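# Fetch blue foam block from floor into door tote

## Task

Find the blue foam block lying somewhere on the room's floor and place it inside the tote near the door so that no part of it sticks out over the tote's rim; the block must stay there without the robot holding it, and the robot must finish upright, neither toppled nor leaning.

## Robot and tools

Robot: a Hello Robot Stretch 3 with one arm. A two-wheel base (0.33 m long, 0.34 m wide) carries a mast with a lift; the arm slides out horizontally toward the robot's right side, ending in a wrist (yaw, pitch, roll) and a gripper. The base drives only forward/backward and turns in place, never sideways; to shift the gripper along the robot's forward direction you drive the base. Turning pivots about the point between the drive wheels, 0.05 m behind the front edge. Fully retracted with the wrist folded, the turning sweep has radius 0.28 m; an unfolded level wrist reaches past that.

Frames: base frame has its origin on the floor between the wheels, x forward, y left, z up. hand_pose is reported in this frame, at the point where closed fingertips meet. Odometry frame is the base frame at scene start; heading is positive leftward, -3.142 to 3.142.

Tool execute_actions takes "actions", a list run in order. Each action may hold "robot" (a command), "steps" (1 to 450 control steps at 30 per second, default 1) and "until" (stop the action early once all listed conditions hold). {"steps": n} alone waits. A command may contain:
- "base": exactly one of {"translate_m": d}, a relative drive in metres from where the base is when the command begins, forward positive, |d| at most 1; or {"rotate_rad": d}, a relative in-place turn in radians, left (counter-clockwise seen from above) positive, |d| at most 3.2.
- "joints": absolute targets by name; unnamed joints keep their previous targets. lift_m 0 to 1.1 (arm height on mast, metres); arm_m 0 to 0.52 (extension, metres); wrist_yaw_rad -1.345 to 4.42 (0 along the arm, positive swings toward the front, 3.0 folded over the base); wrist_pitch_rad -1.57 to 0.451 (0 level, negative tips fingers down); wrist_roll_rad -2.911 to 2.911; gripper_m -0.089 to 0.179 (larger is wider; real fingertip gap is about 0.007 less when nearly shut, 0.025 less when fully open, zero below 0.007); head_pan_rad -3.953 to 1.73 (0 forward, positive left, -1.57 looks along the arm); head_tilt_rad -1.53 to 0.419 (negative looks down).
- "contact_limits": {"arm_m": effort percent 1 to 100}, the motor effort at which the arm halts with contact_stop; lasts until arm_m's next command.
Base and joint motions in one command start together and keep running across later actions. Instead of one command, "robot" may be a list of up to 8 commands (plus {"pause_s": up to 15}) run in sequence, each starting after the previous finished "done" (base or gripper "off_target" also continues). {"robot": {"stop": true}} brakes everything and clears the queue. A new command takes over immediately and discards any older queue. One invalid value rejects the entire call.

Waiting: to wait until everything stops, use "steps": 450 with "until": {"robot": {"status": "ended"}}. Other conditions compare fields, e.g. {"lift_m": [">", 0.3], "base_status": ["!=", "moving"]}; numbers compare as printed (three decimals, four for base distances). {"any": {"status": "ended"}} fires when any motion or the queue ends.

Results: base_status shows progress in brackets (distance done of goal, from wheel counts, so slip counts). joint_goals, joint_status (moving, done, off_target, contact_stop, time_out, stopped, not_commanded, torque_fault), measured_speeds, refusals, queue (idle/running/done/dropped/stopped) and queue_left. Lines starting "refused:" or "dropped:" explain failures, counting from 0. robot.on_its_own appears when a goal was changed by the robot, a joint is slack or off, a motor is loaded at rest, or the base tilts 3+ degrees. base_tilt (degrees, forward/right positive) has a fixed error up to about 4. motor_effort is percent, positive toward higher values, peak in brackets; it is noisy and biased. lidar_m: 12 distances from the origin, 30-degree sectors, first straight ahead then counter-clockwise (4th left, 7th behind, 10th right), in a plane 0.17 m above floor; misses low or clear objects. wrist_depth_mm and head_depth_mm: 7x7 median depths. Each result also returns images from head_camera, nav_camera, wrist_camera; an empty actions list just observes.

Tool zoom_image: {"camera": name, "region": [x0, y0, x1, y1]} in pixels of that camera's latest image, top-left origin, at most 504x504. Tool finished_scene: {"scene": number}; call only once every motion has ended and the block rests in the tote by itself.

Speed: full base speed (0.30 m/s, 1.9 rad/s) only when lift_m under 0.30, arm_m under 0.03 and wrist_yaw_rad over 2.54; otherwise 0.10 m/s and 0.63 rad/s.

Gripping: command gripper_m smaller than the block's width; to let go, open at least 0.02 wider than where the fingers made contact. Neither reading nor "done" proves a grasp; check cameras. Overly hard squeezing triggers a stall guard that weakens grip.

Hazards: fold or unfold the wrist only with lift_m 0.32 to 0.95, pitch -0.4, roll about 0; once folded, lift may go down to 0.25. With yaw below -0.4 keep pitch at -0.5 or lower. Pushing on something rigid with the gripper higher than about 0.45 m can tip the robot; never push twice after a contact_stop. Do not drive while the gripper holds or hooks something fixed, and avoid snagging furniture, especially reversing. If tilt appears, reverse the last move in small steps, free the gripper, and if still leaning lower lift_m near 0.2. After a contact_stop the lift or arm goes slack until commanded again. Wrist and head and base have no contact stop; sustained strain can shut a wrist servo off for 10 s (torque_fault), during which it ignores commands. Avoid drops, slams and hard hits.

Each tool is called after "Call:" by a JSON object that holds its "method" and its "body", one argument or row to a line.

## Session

Call:
{"method": "execute_actions", "body": {
  "actions": [
    {"robot":{"joints":{"head_pan_rad":0.5,"head_tilt_rad":-0.7,"lift_m":0.28,"wrist_pitch_rad":-0.4}},"steps":25}
  ]
}}

Call:
{"method": "execute_actions", "body": {
  "actions": [
    {"robot":{"joints":{"head_pan_rad":-1.2}},"steps":42}
  ]
}}

Call:
{"method": "execute_actions", "body": {
  "actions": [
    {"robot":{"joints":{"head_pan_rad":-3}},"steps":45}
  ]
}}

Scene clock: 0.83 s.
robot.base_odometry: x=+0.000 y=+0.000 heading=+0.000 (m, m, rad; robot's odometry frame)
robot.turned_by_wheels: +0.000 (rad since the last result)
robot.turned_by_imu: +0.000 (rad since the last result)
robot.base_tilt: forward=+1.5 right=+0.5 (deg)
robot.lidar_m: 2.19 1.39 0.91 0.84 0.85 1.06 1.30 1.26 0.97 0.89 0.90 1.13
robot.head_depth_mm: 1858 2071 2304 2017 1632 1374 1196 / 1940 2154 2381 2015 1642 1380 1189 / 2004 2256 2469 2027 1635 1378 1193 / 2080 2339 2541 2021 1643 1380 1194 / 2151 2445 2624 2040 1648 1383 1195 / 2241 2454 1613 1730 1639 1386 1196 / 1176 1253 1333 1428 1522 1388 1199
robot.base_status: not_commanded
robot.joint_positions: lift_m=+0.492 arm_m=+0.003 wrist_yaw_rad=+2.897 wrist_pitch_rad=-0.422 wrist_roll_rad=+0.004 gripper_m=+0.037 head_pan_rad=+0.493 head_tilt_rad=-0.691
robot.joint_goals: lift_m=+0.280 arm_m=+0.003 wrist_yaw_rad=+2.897 wrist_pitch_rad=-0.400 wrist_roll_rad=+0.004 gripper_m=+0.037 head_pan_rad=+0.500 head_tilt_rad=-0.700
robot.joint_status: lift_m=moving arm_m=not_commanded wrist_yaw_rad=not_commanded wrist_pitch_rad=moving wrist_roll_rad=not_commanded gripper_m=not_commanded head_pan_rad=moving head_tilt_rad=moving
robot.measured_speeds: translate_m=+0.000 rotate_rad=+0.000 lift_m=-0.110 arm_m=+0.000 wrist_yaw_rad=+0.000 wrist_pitch_rad=+0.000 wrist_roll_rad=+0.000 head_pan_rad=+0.000 head_tilt_rad=+0.000
robot: refusals=0 queue=running queue_left=0
robot.motor_effort: left_wheel=-1(1) right_wheel=+0(0) lift_m=+20(26) arm_m=+0(1) wrist_yaw_rad=+0(0) wrist_pitch_rad=+8(12) wrist_roll_rad=+0(0) gripper_m=+0(0) head_pan_rad=+6(32) head_tilt_rad=-6(39) (%)
robot.hand_pose: x=+0.0329 y=+0.0696 z=+0.5037 quat_wxyz=(+0.232, +0.705, +0.063, +0.667) (m; robot's base frame)
robot.wrist_depth_mm: - 737 802 843 957 - - / - 802 838 945 - - - / 763 - 904 - - - - / 860 - - - - - - / 884 - 917 904 940 907 898 / 767 763 - 758 - 780 748 / 655 661 651 654 665 655 661
pictures: head_camera (sideways: a quarter turn clockwise sets it upright), nav_camera (sideways: a quarter turn counterclockwise sets it upright), wrist_camera
Images, in order (width x height): head_camera 896x504, nav_camera 672x504, wrist_camera 644x364.

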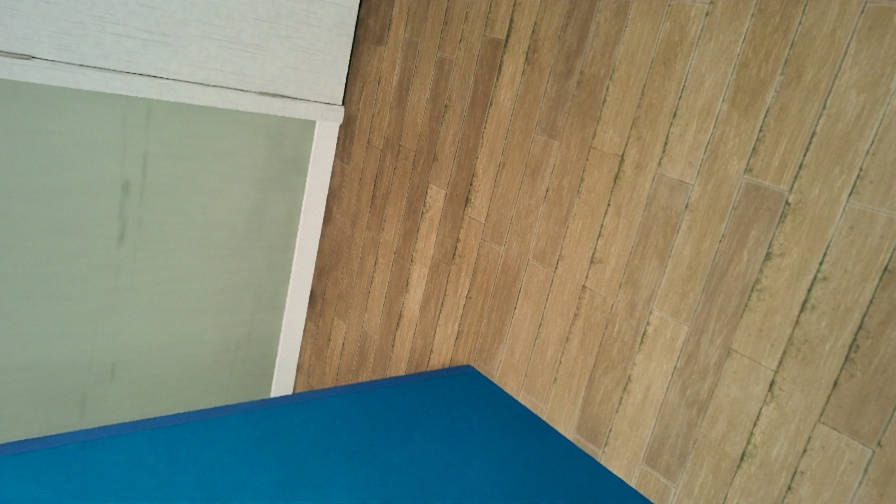

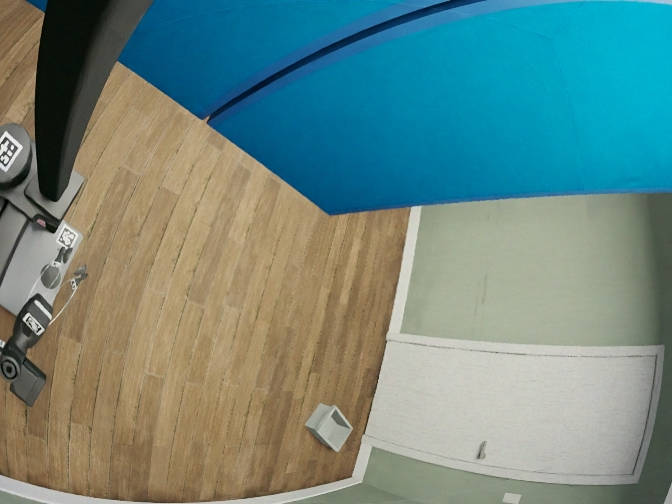

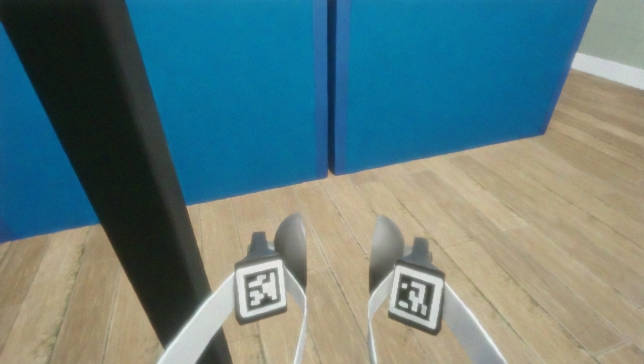

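Scene clock: 2.23 s.
robot.base_odometry: x=+0.000 y=+0.000 heading=+0.000 (m, m, rad; robot's odometry frame)
robot.turned_by_wheels: +0.000 (rad since the last result)
robot.turned_by_imu: +0.000 (rad since the last result)
robot.base_tilt: forward=+1.5 right=+0.5 (deg)
robot.lidar_m: 2.19 1.38 0.91 0.84 0.85 1.06 1.29 1.26 0.97 0.89 0.90 1.13
robot.head_depth_mm: 724 806 910 1051 1229 1366 1193 / 741 826 938 1081 1284 1378 1191 / 757 850 965 1120 1343 1377 1190 / 776 873 997 1166 1399 1378 1192 / 795 896 1031 1209 1462 1377 1196 / 816 924 1063 1260 1527 1385 1193 / 837 953 1097 1307 1561 1390 1197
robot.base_status: not_commanded
robot.joint_positions: lift_m=+0.338 arm_m=+0.003 wrist_yaw_rad=+2.897 wrist_pitch_rad=-0.422 wrist_roll_rad=+0.004 gripper_m=+0.037 head_pan_rad=-1.193 head_tilt_rad=-0.691
robot.joint_goals: lift_m=+0.280 arm_m=+0.003 wrist_yaw_rad=+2.897 wrist_pitch_rad=-0.400 wrist_roll_rad=+0.004 gripper_m=+0.037 head_pan_rad=-1.200 head_tilt_rad=-0.700
robot.joint_status: lift_m=moving arm_m=not_commanded wrist_yaw_rad=not_commanded wrist_pitch_rad=moving wrist_roll_rad=not_commanded gripper_m=not_commanded head_pan_rad=done head_tilt_rad=done
robot.measured_speeds: translate_m=+0.000 rotate_rad=+0.000 lift_m=-0.110 arm_m=+0.000 wrist_yaw_rad=+0.000 wrist_pitch_rad=+0.000 wrist_roll_rad=+0.000 head_pan_rad=+0.000 head_tilt_rad=+0.000
robot: refusals=0 queue=done queue_left=0
robot.motor_effort: left_wheel=-1(1) right_wheel=+0(0) lift_m=+21(20) arm_m=+0(0) wrist_yaw_rad=+1(1) wrist_pitch_rad=+12(8) wrist_roll_rad=+0(0) gripper_m=+0(0) head_pan_rad=-3(40) head_tilt_rad=-4(5) (%)
robot.hand_pose: x=+0.0329 y=+0.0696 z=+0.3497 quat_wxyz=(+0.232, +0.705, +0.063, +0.667) (m; robot's base frame)
robot.wrist_depth_mm: - 730 799 864 924 - - / - 804 861 940 - - - / 792 - 936 - - - - / 797 - 852 827 825 822 824 / 681 - 686 673 712 685 676 / 580 577 - 575 - 575 566 / 504 499 - 508 489 495 493
pictures: head_camera (sideways: a quarter turn clockwise sets it upright), nav_camera (sideways: a quarter turn counterclockwise sets it upright), wrist_camera
Images, in order (width x height): head_camera 896x504, nav_camera 672x504, wrist_camera 644x364.

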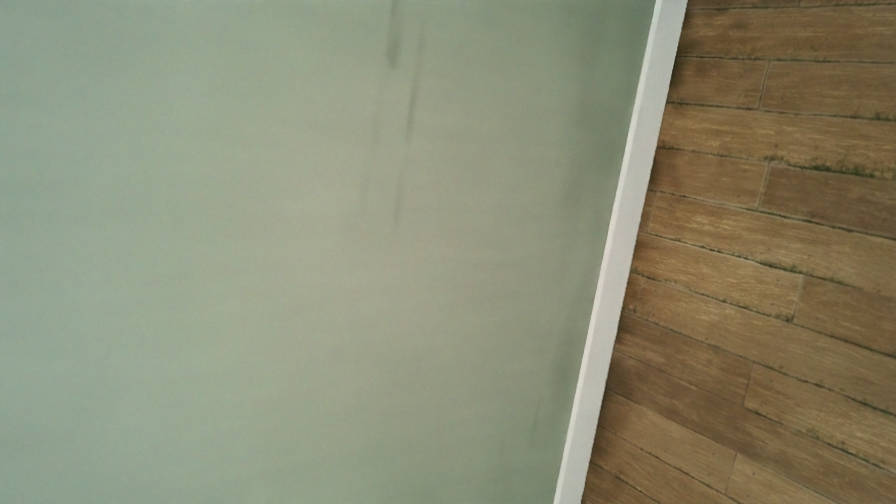

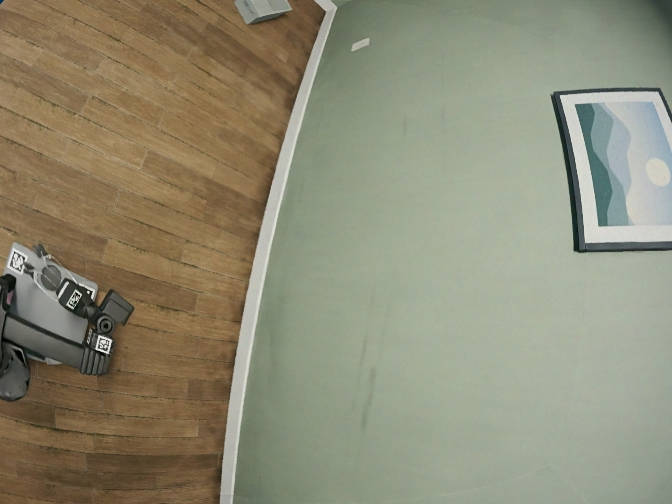

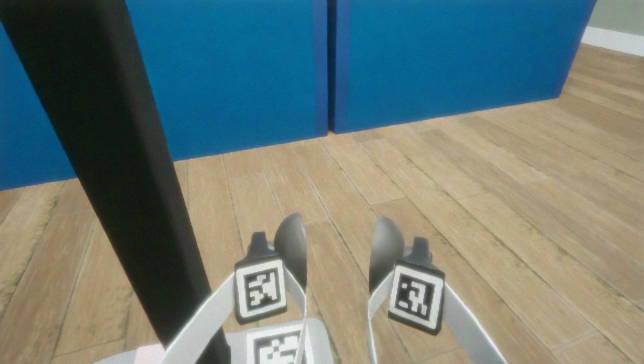

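Scene clock: 3.73 s.
robot.base_odometry: x=+0.000 y=+0.000 heading=+0.000 (m, m, rad; robot's odometry frame)
robot.turned_by_wheels: +0.000 (rad since the last result)
robot.turned_by_imu: +0.000 (rad since the last result)
robot.base_tilt: forward=+1.5 right=+0.6 (deg)
robot.lidar_m: 2.20 1.39 0.91 0.84 0.85 1.06 1.29 1.26 0.97 0.89 0.90 1.13
robot.head_depth_mm: 1277 1403 1459 1797 1633 1372 1188 / 1278 1430 1539 1791 1634 1377 1194 / 1278 1435 1564 1799 1634 1375 1191 / 1277 1444 1569 1808 1638 1376 1197 / 1282 1449 1570 1805 1646 1385 1197 / 1277 1351 1635 1904 1645 1390 1191 / 1353 1516 1730 1939 1645 1386 1200
robot.base_status: not_commanded
robot.joint_positions: lift_m=+0.280 arm_m=+0.003 wrist_yaw_rad=+2.897 wrist_pitch_rad=-0.422 wrist_roll_rad=+0.004 gripper_m=+0.037 head_pan_rad=-2.993 head_tilt_rad=-0.691
robot.joint_goals: lift_m=+0.280 arm_m=+0.003 wrist_yaw_rad=+2.897 wrist_pitch_rad=-0.400 wrist_roll_rad=+0.004 gripper_m=+0.037 head_pan_rad=-3.000 head_tilt_rad=-0.700
robot.joint_status: lift_m=done arm_m=not_commanded wrist_yaw_rad=not_commanded wrist_pitch_rad=done wrist_roll_rad=not_commanded gripper_m=not_commanded head_pan_rad=done head_tilt_rad=done
robot.measured_speeds: translate_m=+0.000 rotate_rad=+0.000 lift_m=+0.000 arm_m=+0.000 wrist_yaw_rad=+0.000 wrist_pitch_rad=+0.000 wrist_roll_rad=+0.000 head_pan_rad=+0.000 head_tilt_rad=+0.000
robot: refusals=0 queue=done queue_left=0
robot.motor_effort: left_wheel=-1(1) right_wheel=+1(0) lift_m=+21(21) arm_m=+0(0) wrist_yaw_rad=+0(1) wrist_pitch_rad=+10(5) wrist_roll_rad=+0(0) gripper_m=+0(0) head_pan_rad=-3(41) head_tilt_rad=-4(5) (%)
robot.hand_pose: x=+0.0329 y=+0.0697 z=+0.2923 quat_wxyz=(+0.232, +0.705, +0.062, +0.667) (m; robot's base frame)
robot.wrist_depth_mm: - 746 807 852 927 - - / - 818 850 935 - - - / 771 - 892 945 928 949 923 / 736 - 753 735 746 722 729 / 608 - 614 598 622 596 584 / 506 509 - 510 - 504 501 / 453 - - 439 430 435 435
pictures: head_camera (sideways: a quarter turn clockwise sets it upright), nav_camera (sideways: a quarter turn counterclockwise sets it upright), wrist_camera
Images, in order (width x height): head_camera 896x504, nav_camera 672x504, wrist_camera 644x364.

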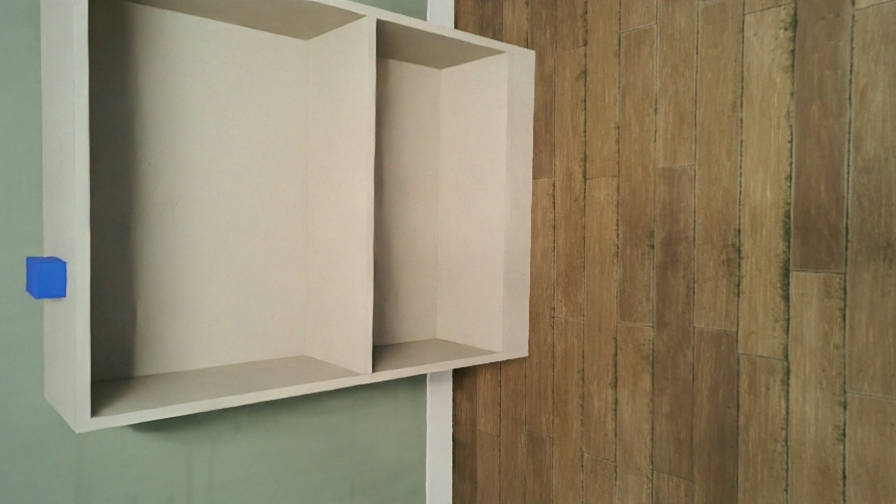

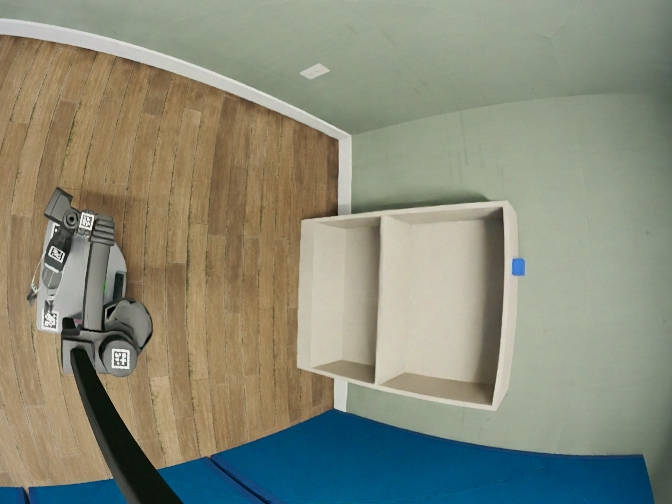

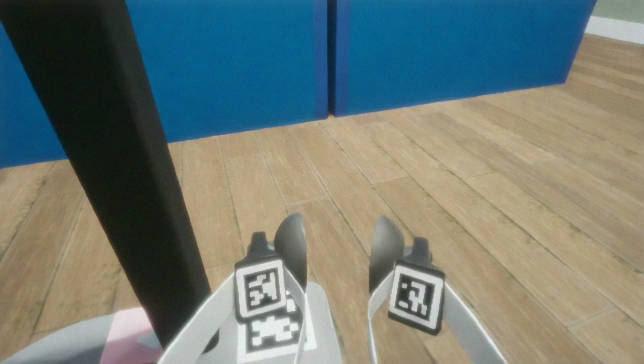

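Call:
{"method": "execute_actions", "body": {
  "actions": [
    {"robot":[{"joints":{"head_pan_rad":0.9},"base":{"rotate_rad":0.49}},{"base":{"translate_m":1}},{"base":{"translate_m":0.78}},{"base":{"rotate_rad":1.24}},{"base":{"translate_m":1}}],"steps":450},
    {"steps":450,"until":{"robot":{"status":"ended"}}}
  ]
}}

Scene clock: 22.87 s.
robot.base_odometry: x=+1.412 y=+1.825 heading=+1.730 (m, m, rad; robot's odometry frame)
robot.turned_by_wheels: +1.730 (rad since the last result)
robot.turned_by_imu: +1.709 (rad since the last result)
robot.base_tilt: forward=+1.6 right=+0.6 (deg)
robot.lidar_m: 1.83 2.34 2.96 1.31 0.50 0.57 2.05 0.79 0.59 0.57 0.59 0.82
robot.head_depth_mm: 2015 2597 2595 2015 1629 1378 1191 / 2117 2823 2512 2026 1633 1377 1190 / 2902 3184 2626 2016 1632 1382 1191 / 3285 3492 2643 2034 1641 1380 1193 / 3376 3596 2630 2025 1637 1382 1193 / 3160 3407 2646 2025 1646 1384 1194 / 2858 3197 2649 2037 1644 1391 1201
robot.base_status: done (translate_m +1.0000 of +1.0000)
robot.joint_positions: lift_m=+0.280 arm_m=+0.003 wrist_yaw_rad=+2.897 wrist_pitch_rad=-0.420 wrist_roll_rad=+0.004 gripper_m=+0.037 head_pan_rad=+0.893 head_tilt_rad=-0.692
robot.joint_goals: lift_m=+0.280 arm_m=+0.003 wrist_yaw_rad=+2.897 wrist_pitch_rad=-0.400 wrist_roll_rad=+0.004 gripper_m=+0.037 head_pan_rad=+0.900 head_tilt_rad=-0.700
robot.joint_status: lift_m=done arm_m=not_commanded wrist_yaw_rad=not_commanded wrist_pitch_rad=done wrist_roll_rad=not_commanded gripper_m=not_commanded head_pan_rad=done head_tilt_rad=done
robot.measured_speeds: translate_m=+0.000 rotate_rad=+0.000 lift_m=+0.000 arm_m=+0.000 wrist_yaw_rad=+0.000 wrist_pitch_rad=+0.000 wrist_roll_rad=+0.000 head_pan_rad=+0.000 head_tilt_rad=+0.000
robot: refusals=0 queue=done queue_left=0
robot.motor_effort: left_wheel=-3(8) right_wheel=+3(9) lift_m=+22(22) arm_m=+0(0) wrist_yaw_rad=+1(0) wrist_pitch_rad=+9(10) wrist_roll_rad=+0(0) gripper_m=+0(1) head_pan_rad=+3(41) head_tilt_rad=-4(4) (%)
robot.hand_pose: x=+0.0329 y=+0.0698 z=+0.2926 quat_wxyz=(+0.231, +0.705, +0.062, +0.667) (m; robot's base frame)
robot.wrist_depth_mm: - - - - - - - / - - - - - - - / 794 - 934 945 926 956 947 / 562 - 735 701 731 730 721 / 513 - 607 603 621 596 584 / 507 509 - 511 - 495 496 / 454 - - 444 433 430 433
pictures: head_camera (sideways: a quarter turn clockwise sets it upright), nav_camera (sideways: a quarter turn counterclockwise sets it upright), wrist_camera
Images, in order (width x height): head_camera 896x504, nav_camera 672x504, wrist_camera 644x364.

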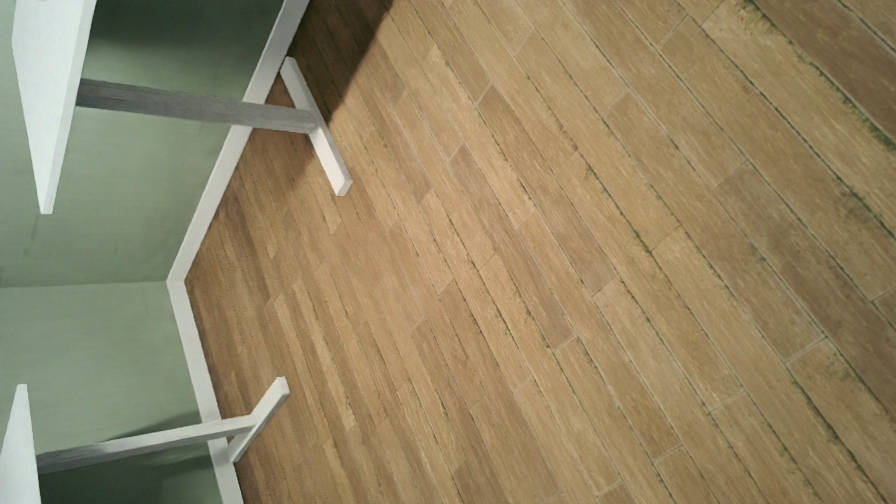

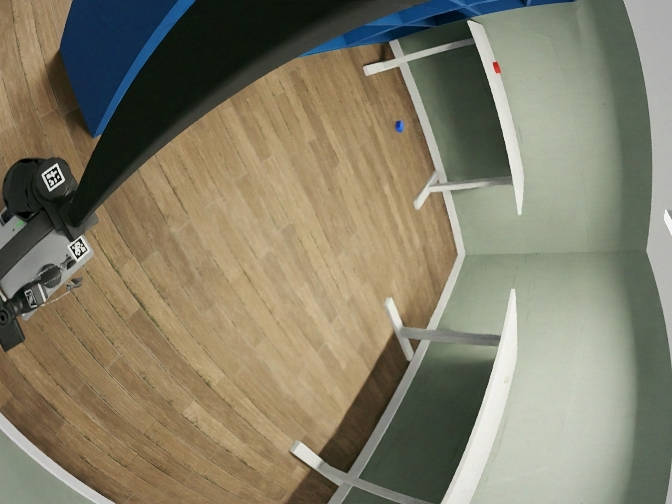

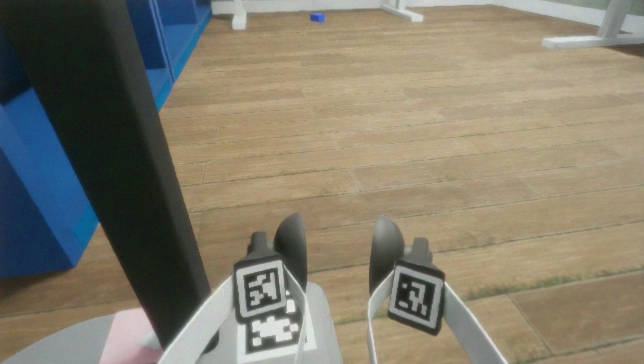

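Call:
{"method": "execute_actions", "body": {
  "actions": [
    {"robot":[{"joints":{"head_pan_rad":-1.5,"head_tilt_rad":-1.0},"base":{"rotate_rad":1.33}},{"base":{"translate_m":1}},{"base":{"translate_m":0.97}},{"base":{"rotate_rad":1.62}},{"joints":{"lift_m":0.33}},{"joints":{"wrist_yaw_rad":0,"gripper_m":0.17}},{"joints":{"wrist_pitch_rad":-1.0,"arm_m":0.2,"lift_m":0.25}}],"steps":450},
    {"steps":450,"until":{"robot":{"status":"ended"}}}
  ]
}}

Scene clock: 43.67 s.
robot.base_odometry: x=-0.551 y=+1.986 heading=-1.604 (m, m, rad; robot's odometry frame)
robot.turned_by_wheels: +2.950 (rad since the last result)
robot.turned_by_imu: +2.907 (rad since the last result)
robot.base_tilt: forward=+1.5 right=+0.5 (deg)
robot.lidar_m: 0.84 0.99 0.95 2.47 2.47 2.00 1.36 1.79 1.07 1.28 0.99 0.87
robot.head_depth_mm: 614 553 1715 1531 1355 1227 1116 / 615 554 1714 1527 1365 1225 - / 617 555 1712 1531 1408 1222 - / 619 543 1704 1531 1386 1224 - / 619 543 1688 1524 1366 1225 1116 / 620 544 1675 1541 1369 1227 1114 / 622 531 1658 1541 1369 1228 1114
robot.base_status: done (rotate_rad +1.6199 of +1.6200)
robot.joint_positions: lift_m=+0.250 arm_m=+0.200 wrist_yaw_rad=+0.001 wrist_pitch_rad=-1.005 wrist_roll_rad=+0.004 gripper_m=+0.170 head_pan_rad=-1.494 head_tilt_rad=-0.988
robot.joint_goals: lift_m=+0.250 arm_m=+0.200 wrist_yaw_rad=+0.000 wrist_pitch_rad=-1.000 wrist_roll_rad=+0.004 gripper_m=+0.170 head_pan_rad=-1.500 head_tilt_rad=-1.000
robot.joint_status: lift_m=done arm_m=done wrist_yaw_rad=done wrist_pitch_rad=done wrist_roll_rad=not_commanded gripper_m=done head_pan_rad=done head_tilt_rad=done
robot.measured_speeds: translate_m=+0.000 rotate_rad=+0.000 lift_m=+0.000 arm_m=+0.000 wrist_yaw_rad=+0.000 wrist_pitch_rad=+0.000 wrist_roll_rad=+0.000 head_pan_rad=+0.000 head_tilt_rad=+0.000
robot: refusals=0 queue=done queue_left=0
robot.motor_effort: left_wheel=-3(7) right_wheel=+3(11) lift_m=+21(43) arm_m=+4(4) wrist_yaw_rad=-1(3) wrist_pitch_rad=+2(12) wrist_roll_rad=+0(0) gripper_m=+0(98) head_pan_rad=-2(42) head_tilt_rad=-6(29) (%)
robot.hand_pose: x=-0.0214 y=-0.4618 z=+0.1600 quat_wxyz=(+0.619, +0.340, -0.620, -0.341) (m; robot's base frame)
robot.wrist_depth_mm: 456 442 435 435 423 422 413 / 420 408 395 401 397 389 385 / 388 379 378 368 363 366 362 / 365 358 354 349 346 343 337 / 341 340 329 328 323 322 323 / 322 314 312 312 309 304 303 / 295 300 296 292 290 289 -
pictures: head_camera (sideways: a quarter turn clockwise sets it upright), nav_camera (sideways: a quarter turn counterclockwise sets it upright), wrist_camera
Images, in order (width x height): head_camera 896x504, nav_camera 672x504, wrist_camera 644x364.

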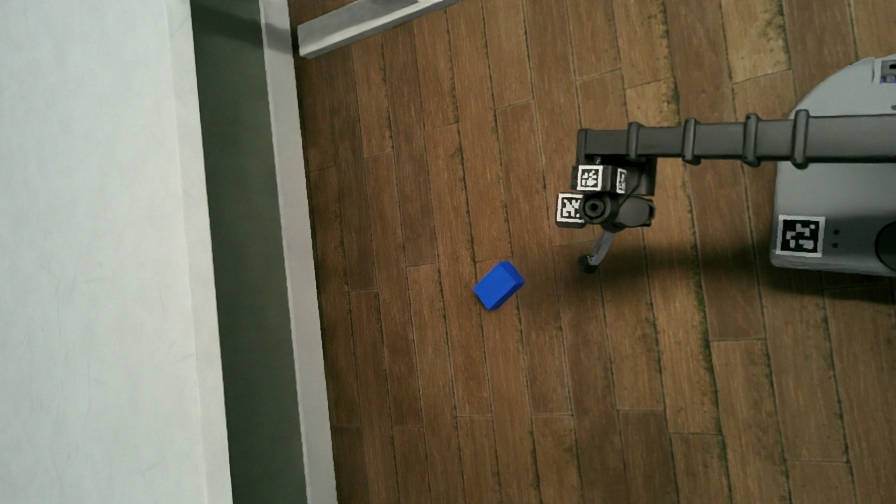

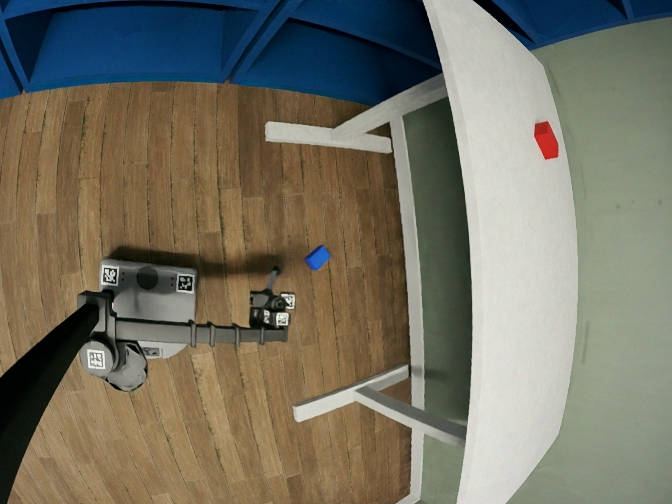

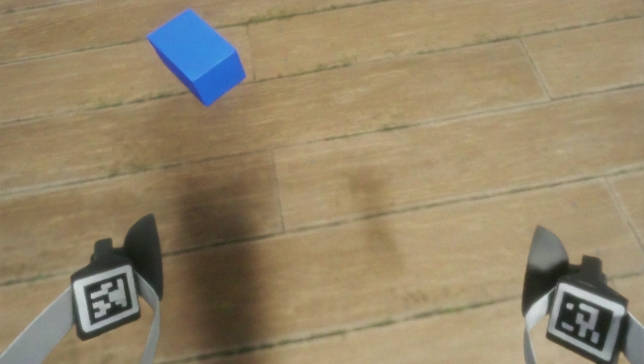

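Call:
{"method": "execute_actions", "body": {
  "actions": [
    {"robot":[{"joints":{"lift_m":0.17,"arm_m":0.46,"wrist_yaw_rad":0.7},"base":{"translate_m":0.08}},{"joints":{"lift_m":0.115}}],"steps":450,"until":{"robot":{"status":"ended"}}}
  ]
}}

Scene clock: 48.10 s.
robot.base_odometry: x=-0.554 y=+1.906 heading=-1.604 (m, m, rad; robot's odometry frame)
robot.turned_by_wheels: +0.000 (rad since the last result)
robot.turned_by_imu: +0.000 (rad since the last result)
robot.base_tilt: forward=+1.5 right=+0.4 (deg)
robot.lidar_m: 0.76 1.02 0.90 1.66 2.50 2.09 1.45 1.87 1.10 1.27 0.93 0.79
robot.head_depth_mm: 613 552 1716 1529 1357 1223 1113 / 615 541 1720 1529 1359 1224 - / 617 542 1701 1576 1360 1224 - / 617 542 1689 1549 1364 1225 - / 618 530 1678 1537 1358 1222 1112 / 620 530 1673 1540 1363 1226 1117 / 621 531 1643 1533 1368 1228 1117
robot.base_status: done (translate_m +0.0800 of +0.0800)
robot.joint_positions: lift_m=+0.115 arm_m=+0.460 wrist_yaw_rad=+0.698 wrist_pitch_rad=-1.005 wrist_roll_rad=+0.004 gripper_m=+0.170 head_pan_rad=-1.494 head_tilt_rad=-0.988
robot.joint_goals: lift_m=+0.115 arm_m=+0.460 wrist_yaw_rad=+0.700 wrist_pitch_rad=-1.000 wrist_roll_rad=+0.004 gripper_m=+0.170 head_pan_rad=-1.500 head_tilt_rad=-1.000
robot.joint_status: lift_m=done arm_m=done wrist_yaw_rad=done wrist_pitch_rad=done wrist_roll_rad=not_commanded gripper_m=done head_pan_rad=done head_tilt_rad=done
robot.measured_speeds: translate_m=+0.000 rotate_rad=+0.000 lift_m=+0.000 arm_m=+0.000 wrist_yaw_rad=+0.000 wrist_pitch_rad=+0.000 wrist_roll_rad=+0.000 head_pan_rad=+0.000 head_tilt_rad=+0.000
robot: refusals=0 queue=done queue_left=0
robot.motor_effort: left_wheel=-3(5) right_wheel=+2(8) lift_m=+21(21) arm_m=+4(4) wrist_yaw_rad=+2(4) wrist_pitch_rad=+2(2) wrist_roll_rad=+0(0) gripper_m=+0(0) head_pan_rad=-2(3) head_tilt_rad=-6(6) (%)
robot.hand_pose: x=+0.0536 y=-0.6944 z=+0.0249 quat_wxyz=(+0.698, +0.532, -0.467, -0.109) (m; robot's base frame)
robot.wrist_depth_mm: 263 258 254 249 248 243 240 / 239 237 236 231 231 226 223 / 226 221 221 164 211 212 208 / 209 207 207 154 196 198 195 / 196 196 192 145 184 188 186 / 189 183 182 136 139 176 175 / 173 173 173 169 169 167 -
pictures: head_camera (sideways: a quarter turn clockwise sets it upright), nav_camera (sideways: a quarter turn counterclockwise sets it upright), wrist_camera
Images, in order (width x height): head_camera 896x504, nav_camera 672x504, wrist_camera 644x364.

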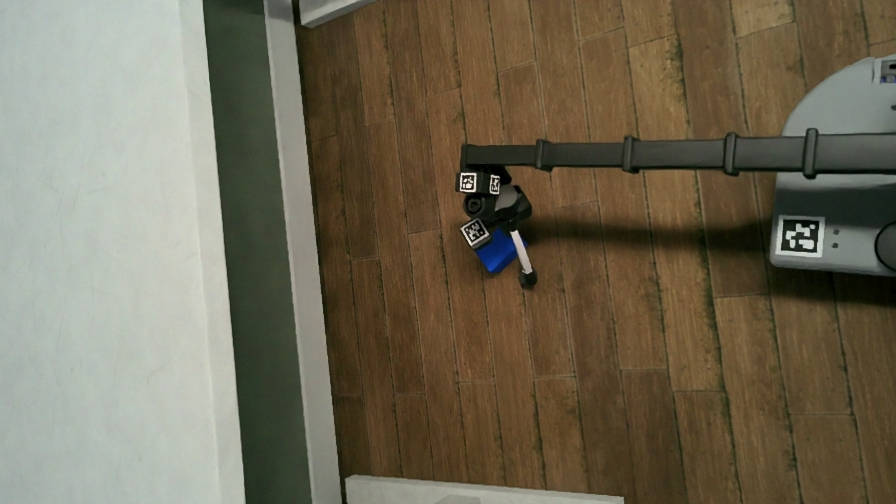

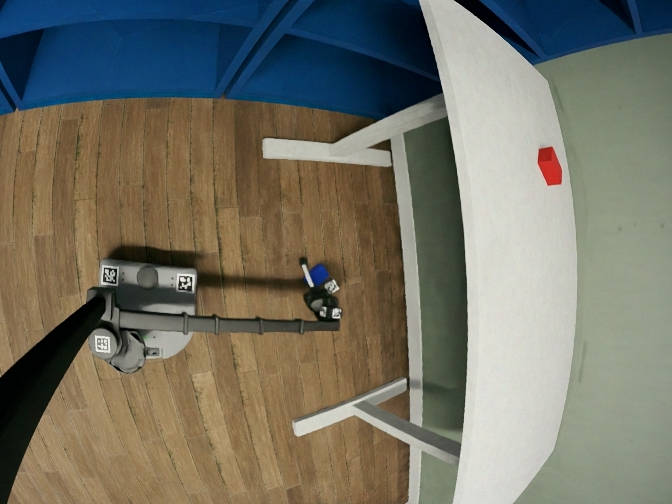

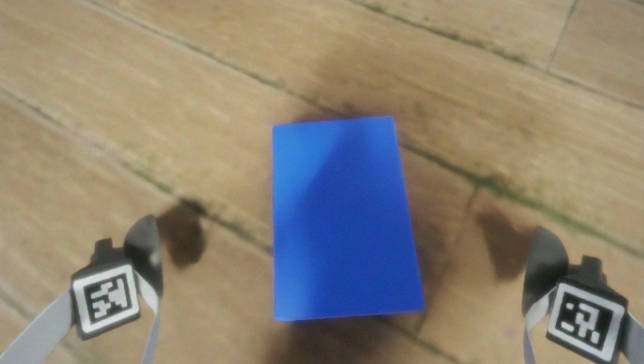

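Call:
{"method": "execute_actions", "body": {
  "actions": [
    {"robot":[{"joints":{"gripper_m":0.005}},{"joints":{"lift_m":0.33,"arm_m":0,"wrist_pitch_rad":-0.4},"base":{"translate_m":-0.1}},{"joints":{"wrist_yaw_rad":2.65},"base":{"rotate_rad":-1.62}},{"joints":{"lift_m":0.29}}],"steps":450,"until":{"robot":{"status":"ended"}}},
    {"robot":[{"base":{"translate_m":-1}},{"base":{"translate_m":-1}},{"base":{"rotate_rad":-1.33}},{"base":{"translate_m":-1}},{"base":{"translate_m":-0.55}},{"base":{"rotate_rad":-1.4},"joints":{"lift_m":0.38}},{"joints":{"wrist_yaw_rad":0}},{"joints":{"wrist_pitch_rad":-1.1,"arm_m":0.15}}],"steps":450},
    {"steps":450,"until":{"robot":{"status":"ended"}}}
  ]
}}

Scene clock: 87.37 s.
robot.base_odometry: x=+1.688 y=+0.312 heading=+0.330 (m, m, rad; robot's odometry frame)
robot.turned_by_wheels: -4.350 (rad since the last result)
robot.turned_by_imu: -4.306 (rad since the last result)
robot.base_tilt: forward=+1.6 right=+0.6 (deg)
robot.lidar_m: 0.51 0.56 0.94 1.01 0.89 1.37 2.23 1.16 0.96 0.96 0.62 0.51
robot.head_depth_mm: 864 1011 1214 1466 1356 1223 1114 / 889 1043 1269 1478 1383 1206 - / 912 1075 1318 1507 1405 1207 - / 939 1118 1378 1531 1359 1224 - / 965 1156 1435 1533 1365 1225 1111 / 997 1144 1312 1434 1364 1227 1116 / 892 956 999 1076 1195 1211 1117
robot.base_status: done (rotate_rad -1.3999 of -1.4000)
robot.joint_positions: lift_m=+0.380 arm_m=+0.150 wrist_yaw_rad=+0.001 wrist_pitch_rad=-1.104 wrist_roll_rad=+0.004 gripper_m=+0.006 head_pan_rad=-1.494 head_tilt_rad=-0.988
robot.joint_goals: lift_m=+0.380 arm_m=+0.150 wrist_yaw_rad=+0.000 wrist_pitch_rad=-1.100 wrist_roll_rad=+0.004 gripper_m=+0.005 head_pan_rad=-1.500 head_tilt_rad=-1.000
robot.joint_status: lift_m=done arm_m=done wrist_yaw_rad=done wrist_pitch_rad=done wrist_roll_rad=not_commanded gripper_m=done head_pan_rad=done head_tilt_rad=done
robot.measured_speeds: translate_m=+0.000 rotate_rad=+0.000 lift_m=+0.000 arm_m=+0.000 wrist_yaw_rad=+0.000 wrist_pitch_rad=+0.000 wrist_roll_rad=+0.000 head_pan_rad=+0.000 head_tilt_rad=+0.000
robot: refusals=0 queue=done queue_left=0
robot.motor_effort: left_wheel=+1(6) right_wheel=-2(10) lift_m=+41(43) arm_m=+4(4) wrist_yaw_rad=-1(4) wrist_pitch_rad=+1(12) wrist_roll_rad=+0(0) gripper_m=-23(100) head_pan_rad=-2(2) head_tilt_rad=-5(6) (%)
robot.hand_pose: x=-0.0215 y=-0.3885 z=+0.2786 quat_wxyz=(+0.601, +0.371, -0.603, -0.371) (m; robot's base frame)
robot.wrist_depth_mm: 482 553 555 537 534 528 517 / 491 526 519 502 404 504 499 / 492 504 488 160 393 477 473 / 478 482 467 150 435 374 451 / 460 455 441 141 144 427 343 / 435 440 - 133 132 405 338 / 418 419 408 404 400 314 396
pictures: head_camera (sideways: a quarter turn clockwise sets it upright), nav_camera (sideways: a quarter turn counterclockwise sets it upright), wrist_camera
Images, in order (width x height): head_camera 896x504, nav_camera 672x504, wrist_camera 644x364.

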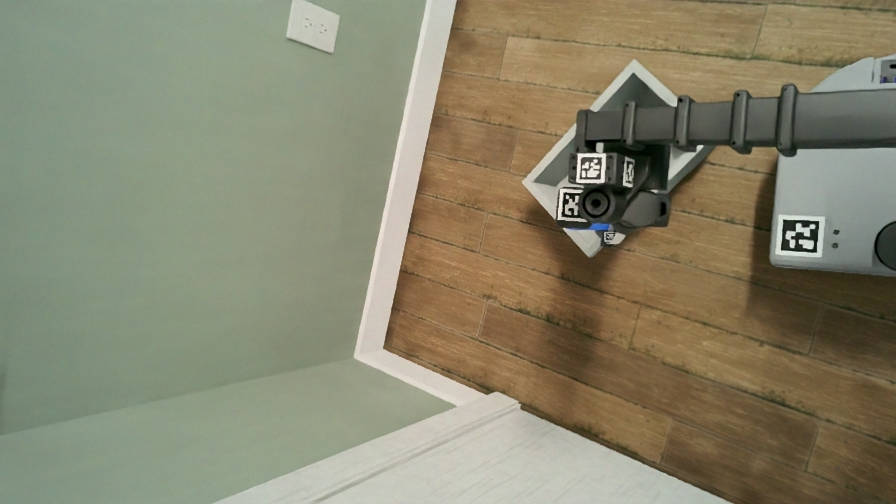

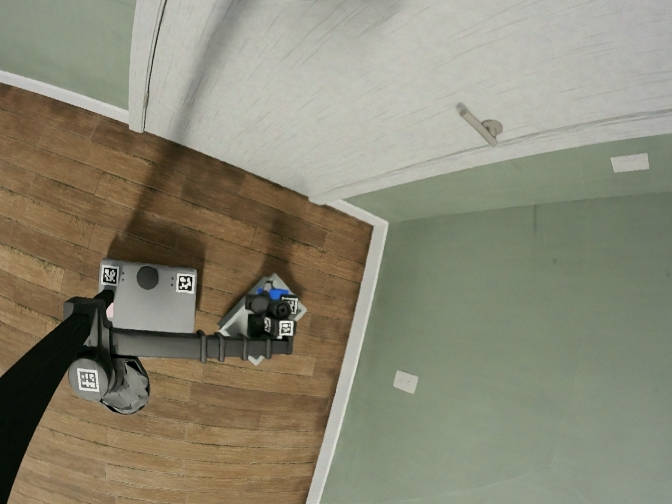

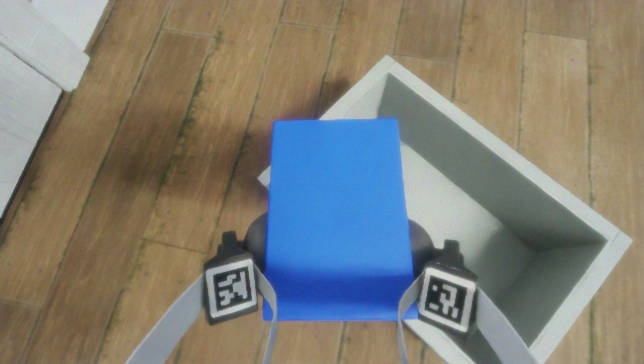

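Centre ≈ (-0.12, -0.43).

Call:
{"method": "execute_actions", "body": {
  "actions": [
    {"robot":[{"joints":{"arm_m":0.19,"lift_m":0.31},"base":{"translate_m":-0.1}},{"joints":{"lift_m":0.21}}],"steps":450,"until":{"robot":{"status":"ended"}}}
  ]
}}

Scene clock: 91.27 s.
robot.base_odometry: x=+1.594 y=+0.280 heading=+0.330 (m, m, rad; robot's odometry frame)
robot.turned_by_wheels: +0.000 (rad since the last result)
robot.turned_by_imu: +0.000 (rad since the last result)
robot.base_tilt: forward=+1.5 right=+0.6 (deg)
robot.lidar_m: 0.61 0.70 1.11 0.86 0.88 1.41 2.20 1.14 0.94 0.94 0.74 0.61
robot.head_depth_mm: 847 994 1199 1443 1359 1223 1112 / 872 1023 1245 1484 1361 1225 - / 892 1055 1293 1505 1384 1191 - / 918 1090 1353 1529 1333 1205 - / 943 1131 1408 1537 1365 1223 1118 / 981 1174 1442 1502 1363 1227 1115 / 1001 1127 1232 1305 1344 1232 1117
robot.base_status: done (translate_m -0.1000 of -0.1000)
robot.joint_positions: lift_m=+0.210 arm_m=+0.190 wrist_yaw_rad=+0.001 wrist_pitch_rad=-1.105 wrist_roll_rad=+0.004 gripper_m=+0.006 head_pan_rad=-1.494 head_tilt_rad=-0.988
robot.joint_goals: lift_m=+0.210 arm_m=+0.190 wrist_yaw_rad=+0.000 wrist_pitch_rad=-1.100 wrist_roll_rad=+0.004 gripper_m=+0.005 head_pan_rad=-1.500 head_tilt_rad=-1.000
robot.joint_status: lift_m=done arm_m=done wrist_yaw_rad=done wrist_pitch_rad=done wrist_roll_rad=not_commanded gripper_m=done head_pan_rad=done head_tilt_rad=done
robot.measured_speeds: translate_m=+0.000 rotate_rad=+0.000 lift_m=+0.000 arm_m=+0.000 wrist_yaw_rad=+0.000 wrist_pitch_rad=+0.000 wrist_roll_rad=+0.000 head_pan_rad=+0.000 head_tilt_rad=+0.000
robot: refusals=0 queue=done queue_left=0
robot.motor_effort: left_wheel=+0(2) right_wheel=-2(7) lift_m=+22(42) arm_m=+4(3) wrist_yaw_rad=-1(1) wrist_pitch_rad=+2(2) wrist_roll_rad=+0(0) gripper_m=-23(23) head_pan_rad=-2(3) head_tilt_rad=-6(6) (%)
robot.hand_pose: x=-0.0215 y=-0.4282 z=+0.1094 quat_wxyz=(+0.601, +0.371, -0.602, -0.372) (m; robot's base frame)
robot.wrist_depth_mm: 350 341 219 211 327 326 321 / 331 196 254 271 187 308 304 / 183 222 294 161 204 170 289 / 178 253 286 150 228 189 160 / 163 202 276 141 144 237 165 / 271 155 - 134 132 255 186 / 259 254 179 249 244 225 162
pictures: head_camera (sideways: a quarter turn clockwise sets it upright), nav_camera (sideways: a quarter turn counterclockwise sets it upright), wrist_camera
Images, in order (width x height): head_camera 896x504, nav_camera 672x504, wrist_camera 644x364.

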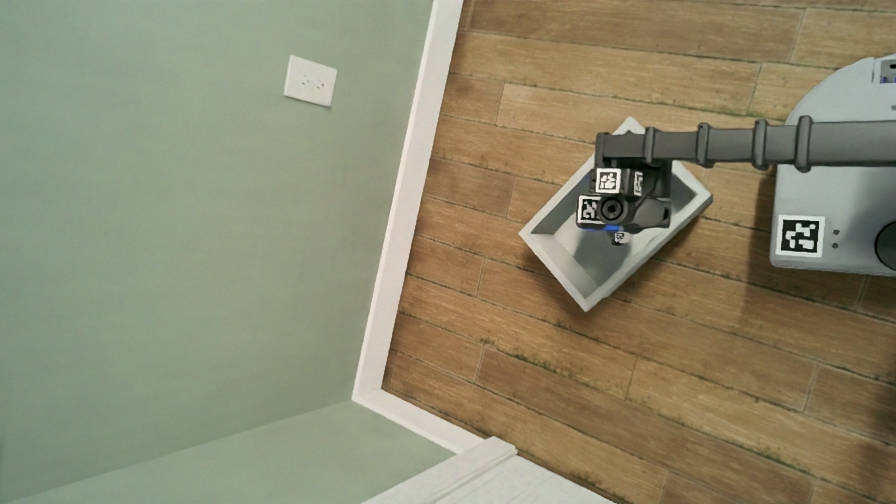

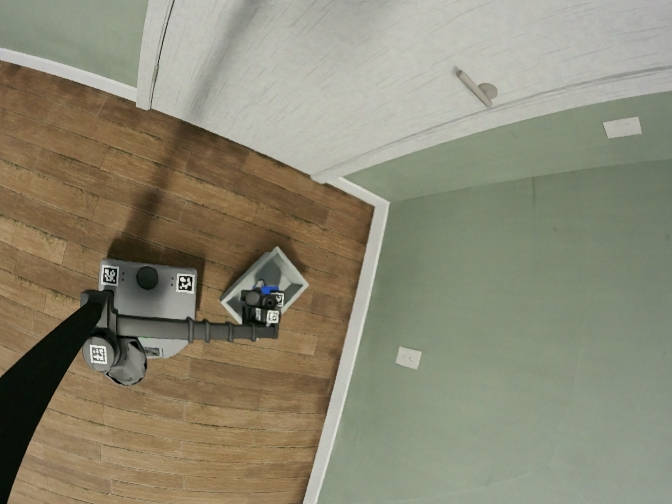

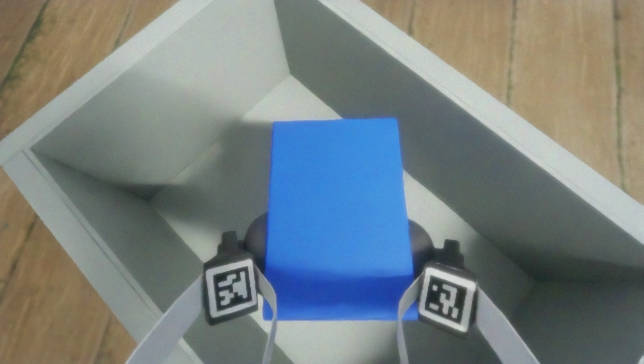

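Call:
{"method": "execute_actions", "body": {
  "actions": [
    {"robot":[{"joints":{"lift_m":0.15,"arm_m":0.2}},{"joints":{"gripper_m":0.1}},{"joints":{"lift_m":0.29}}],"steps":450,"until":{"robot":{"status":"ended"}}}
  ]
}}

Scene clock: 96.10 s.
robot.base_odometry: x=+1.594 y=+0.280 heading=+0.330 (m, m, rad; robot's odometry frame)
robot.turned_by_wheels: +0.000 (rad since the last result)
robot.turned_by_imu: +0.000 (rad since the last result)
robot.base_tilt: forward=+1.6 right=+0.7 (deg)
robot.lidar_m: 0.61 0.70 1.11 0.86 0.88 1.41 2.20 1.14 0.94 0.94 0.74 0.61
robot.head_depth_mm: 847 993 1198 1453 1354 1225 1116 / 870 1022 1245 1485 1373 1218 - / 891 1058 1292 1506 1406 1202 - / 922 1091 1358 1533 1331 1202 - / 949 1132 1410 1538 1365 1229 1116 / 976 1174 1444 1507 1366 1226 1114 / 998 1128 1228 1304 1344 1226 1117
robot.base_status: done (translate_m -0.1000 of -0.1000)
robot.joint_positions: lift_m=+0.290 arm_m=+0.200 wrist_yaw_rad=+0.001 wrist_pitch_rad=-1.105 wrist_roll_rad=+0.004 gripper_m=+0.100 head_pan_rad=-1.494 head_tilt_rad=-0.988
robot.joint_goals: lift_m=+0.290 arm_m=+0.200 wrist_yaw_rad=+0.000 wrist_pitch_rad=-1.100 wrist_roll_rad=+0.004 gripper_m=+0.100 head_pan_rad=-1.500 head_tilt_rad=-1.000
robot.joint_status: lift_m=done arm_m=done wrist_yaw_rad=done wrist_pitch_rad=done wrist_roll_rad=not_commanded gripper_m=done head_pan_rad=done head_tilt_rad=done
robot.measured_speeds: translate_m=+0.000 rotate_rad=+0.000 lift_m=+0.000 arm_m=+0.000 wrist_yaw_rad=+0.000 wrist_pitch_rad=+0.000 wrist_roll_rad=+0.000 head_pan_rad=+0.000 head_tilt_rad=+0.000
robot: refusals=0 queue=done queue_left=0
robot.motor_effort: left_wheel=+0(0) right_wheel=-2(2) lift_m=+41(44) arm_m=+3(3) wrist_yaw_rad=-1(1) wrist_pitch_rad=+2(2) wrist_roll_rad=+0(0) gripper_m=+0(94) head_pan_rad=-2(3) head_tilt_rad=-6(6) (%)
robot.hand_pose: x=-0.0215 y=-0.4382 z=+0.1885 quat_wxyz=(+0.601, +0.371, -0.602, -0.372) (m; robot's base frame)
robot.wrist_depth_mm: 446 444 434 430 424 416 411 / 420 423 406 286 401 396 390 / 406 397 296 341 382 379 372 / 384 272 360 364 279 363 357 / 369 263 356 307 347 239 342 / 351 346 341 297 333 235 320 / 334 329 248 320 319 239 313
pictures: head_camera (sideways: a quarter turn clockwise sets it upright), nav_camera (sideways: a quarter turn counterclockwise sets it upright), wrist_camera
Images, in order (width x height): head_camera 896x504, nav_camera 672x504, wrist_camera 644x364.

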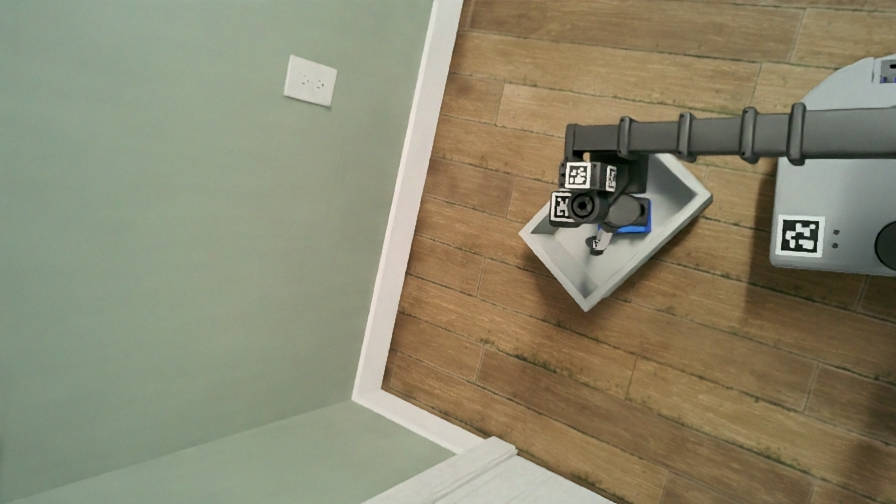

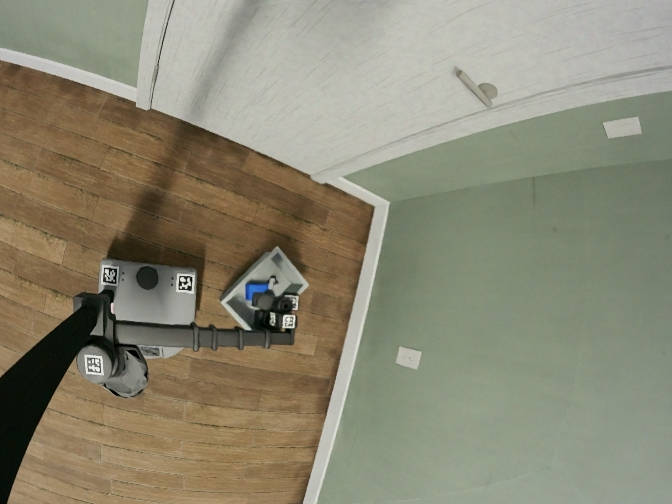

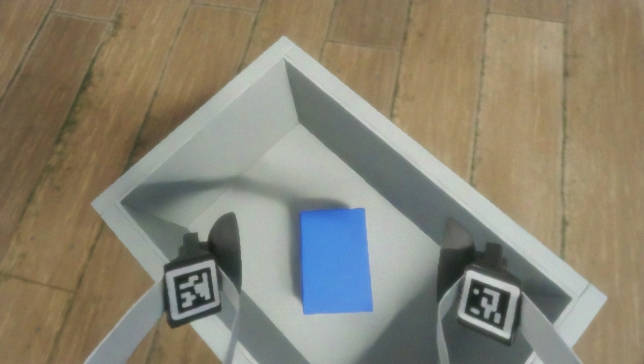

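Call:
{"method": "finished_scene", "body": {
  "scene": 2
}}

The scene is finished: the task was done.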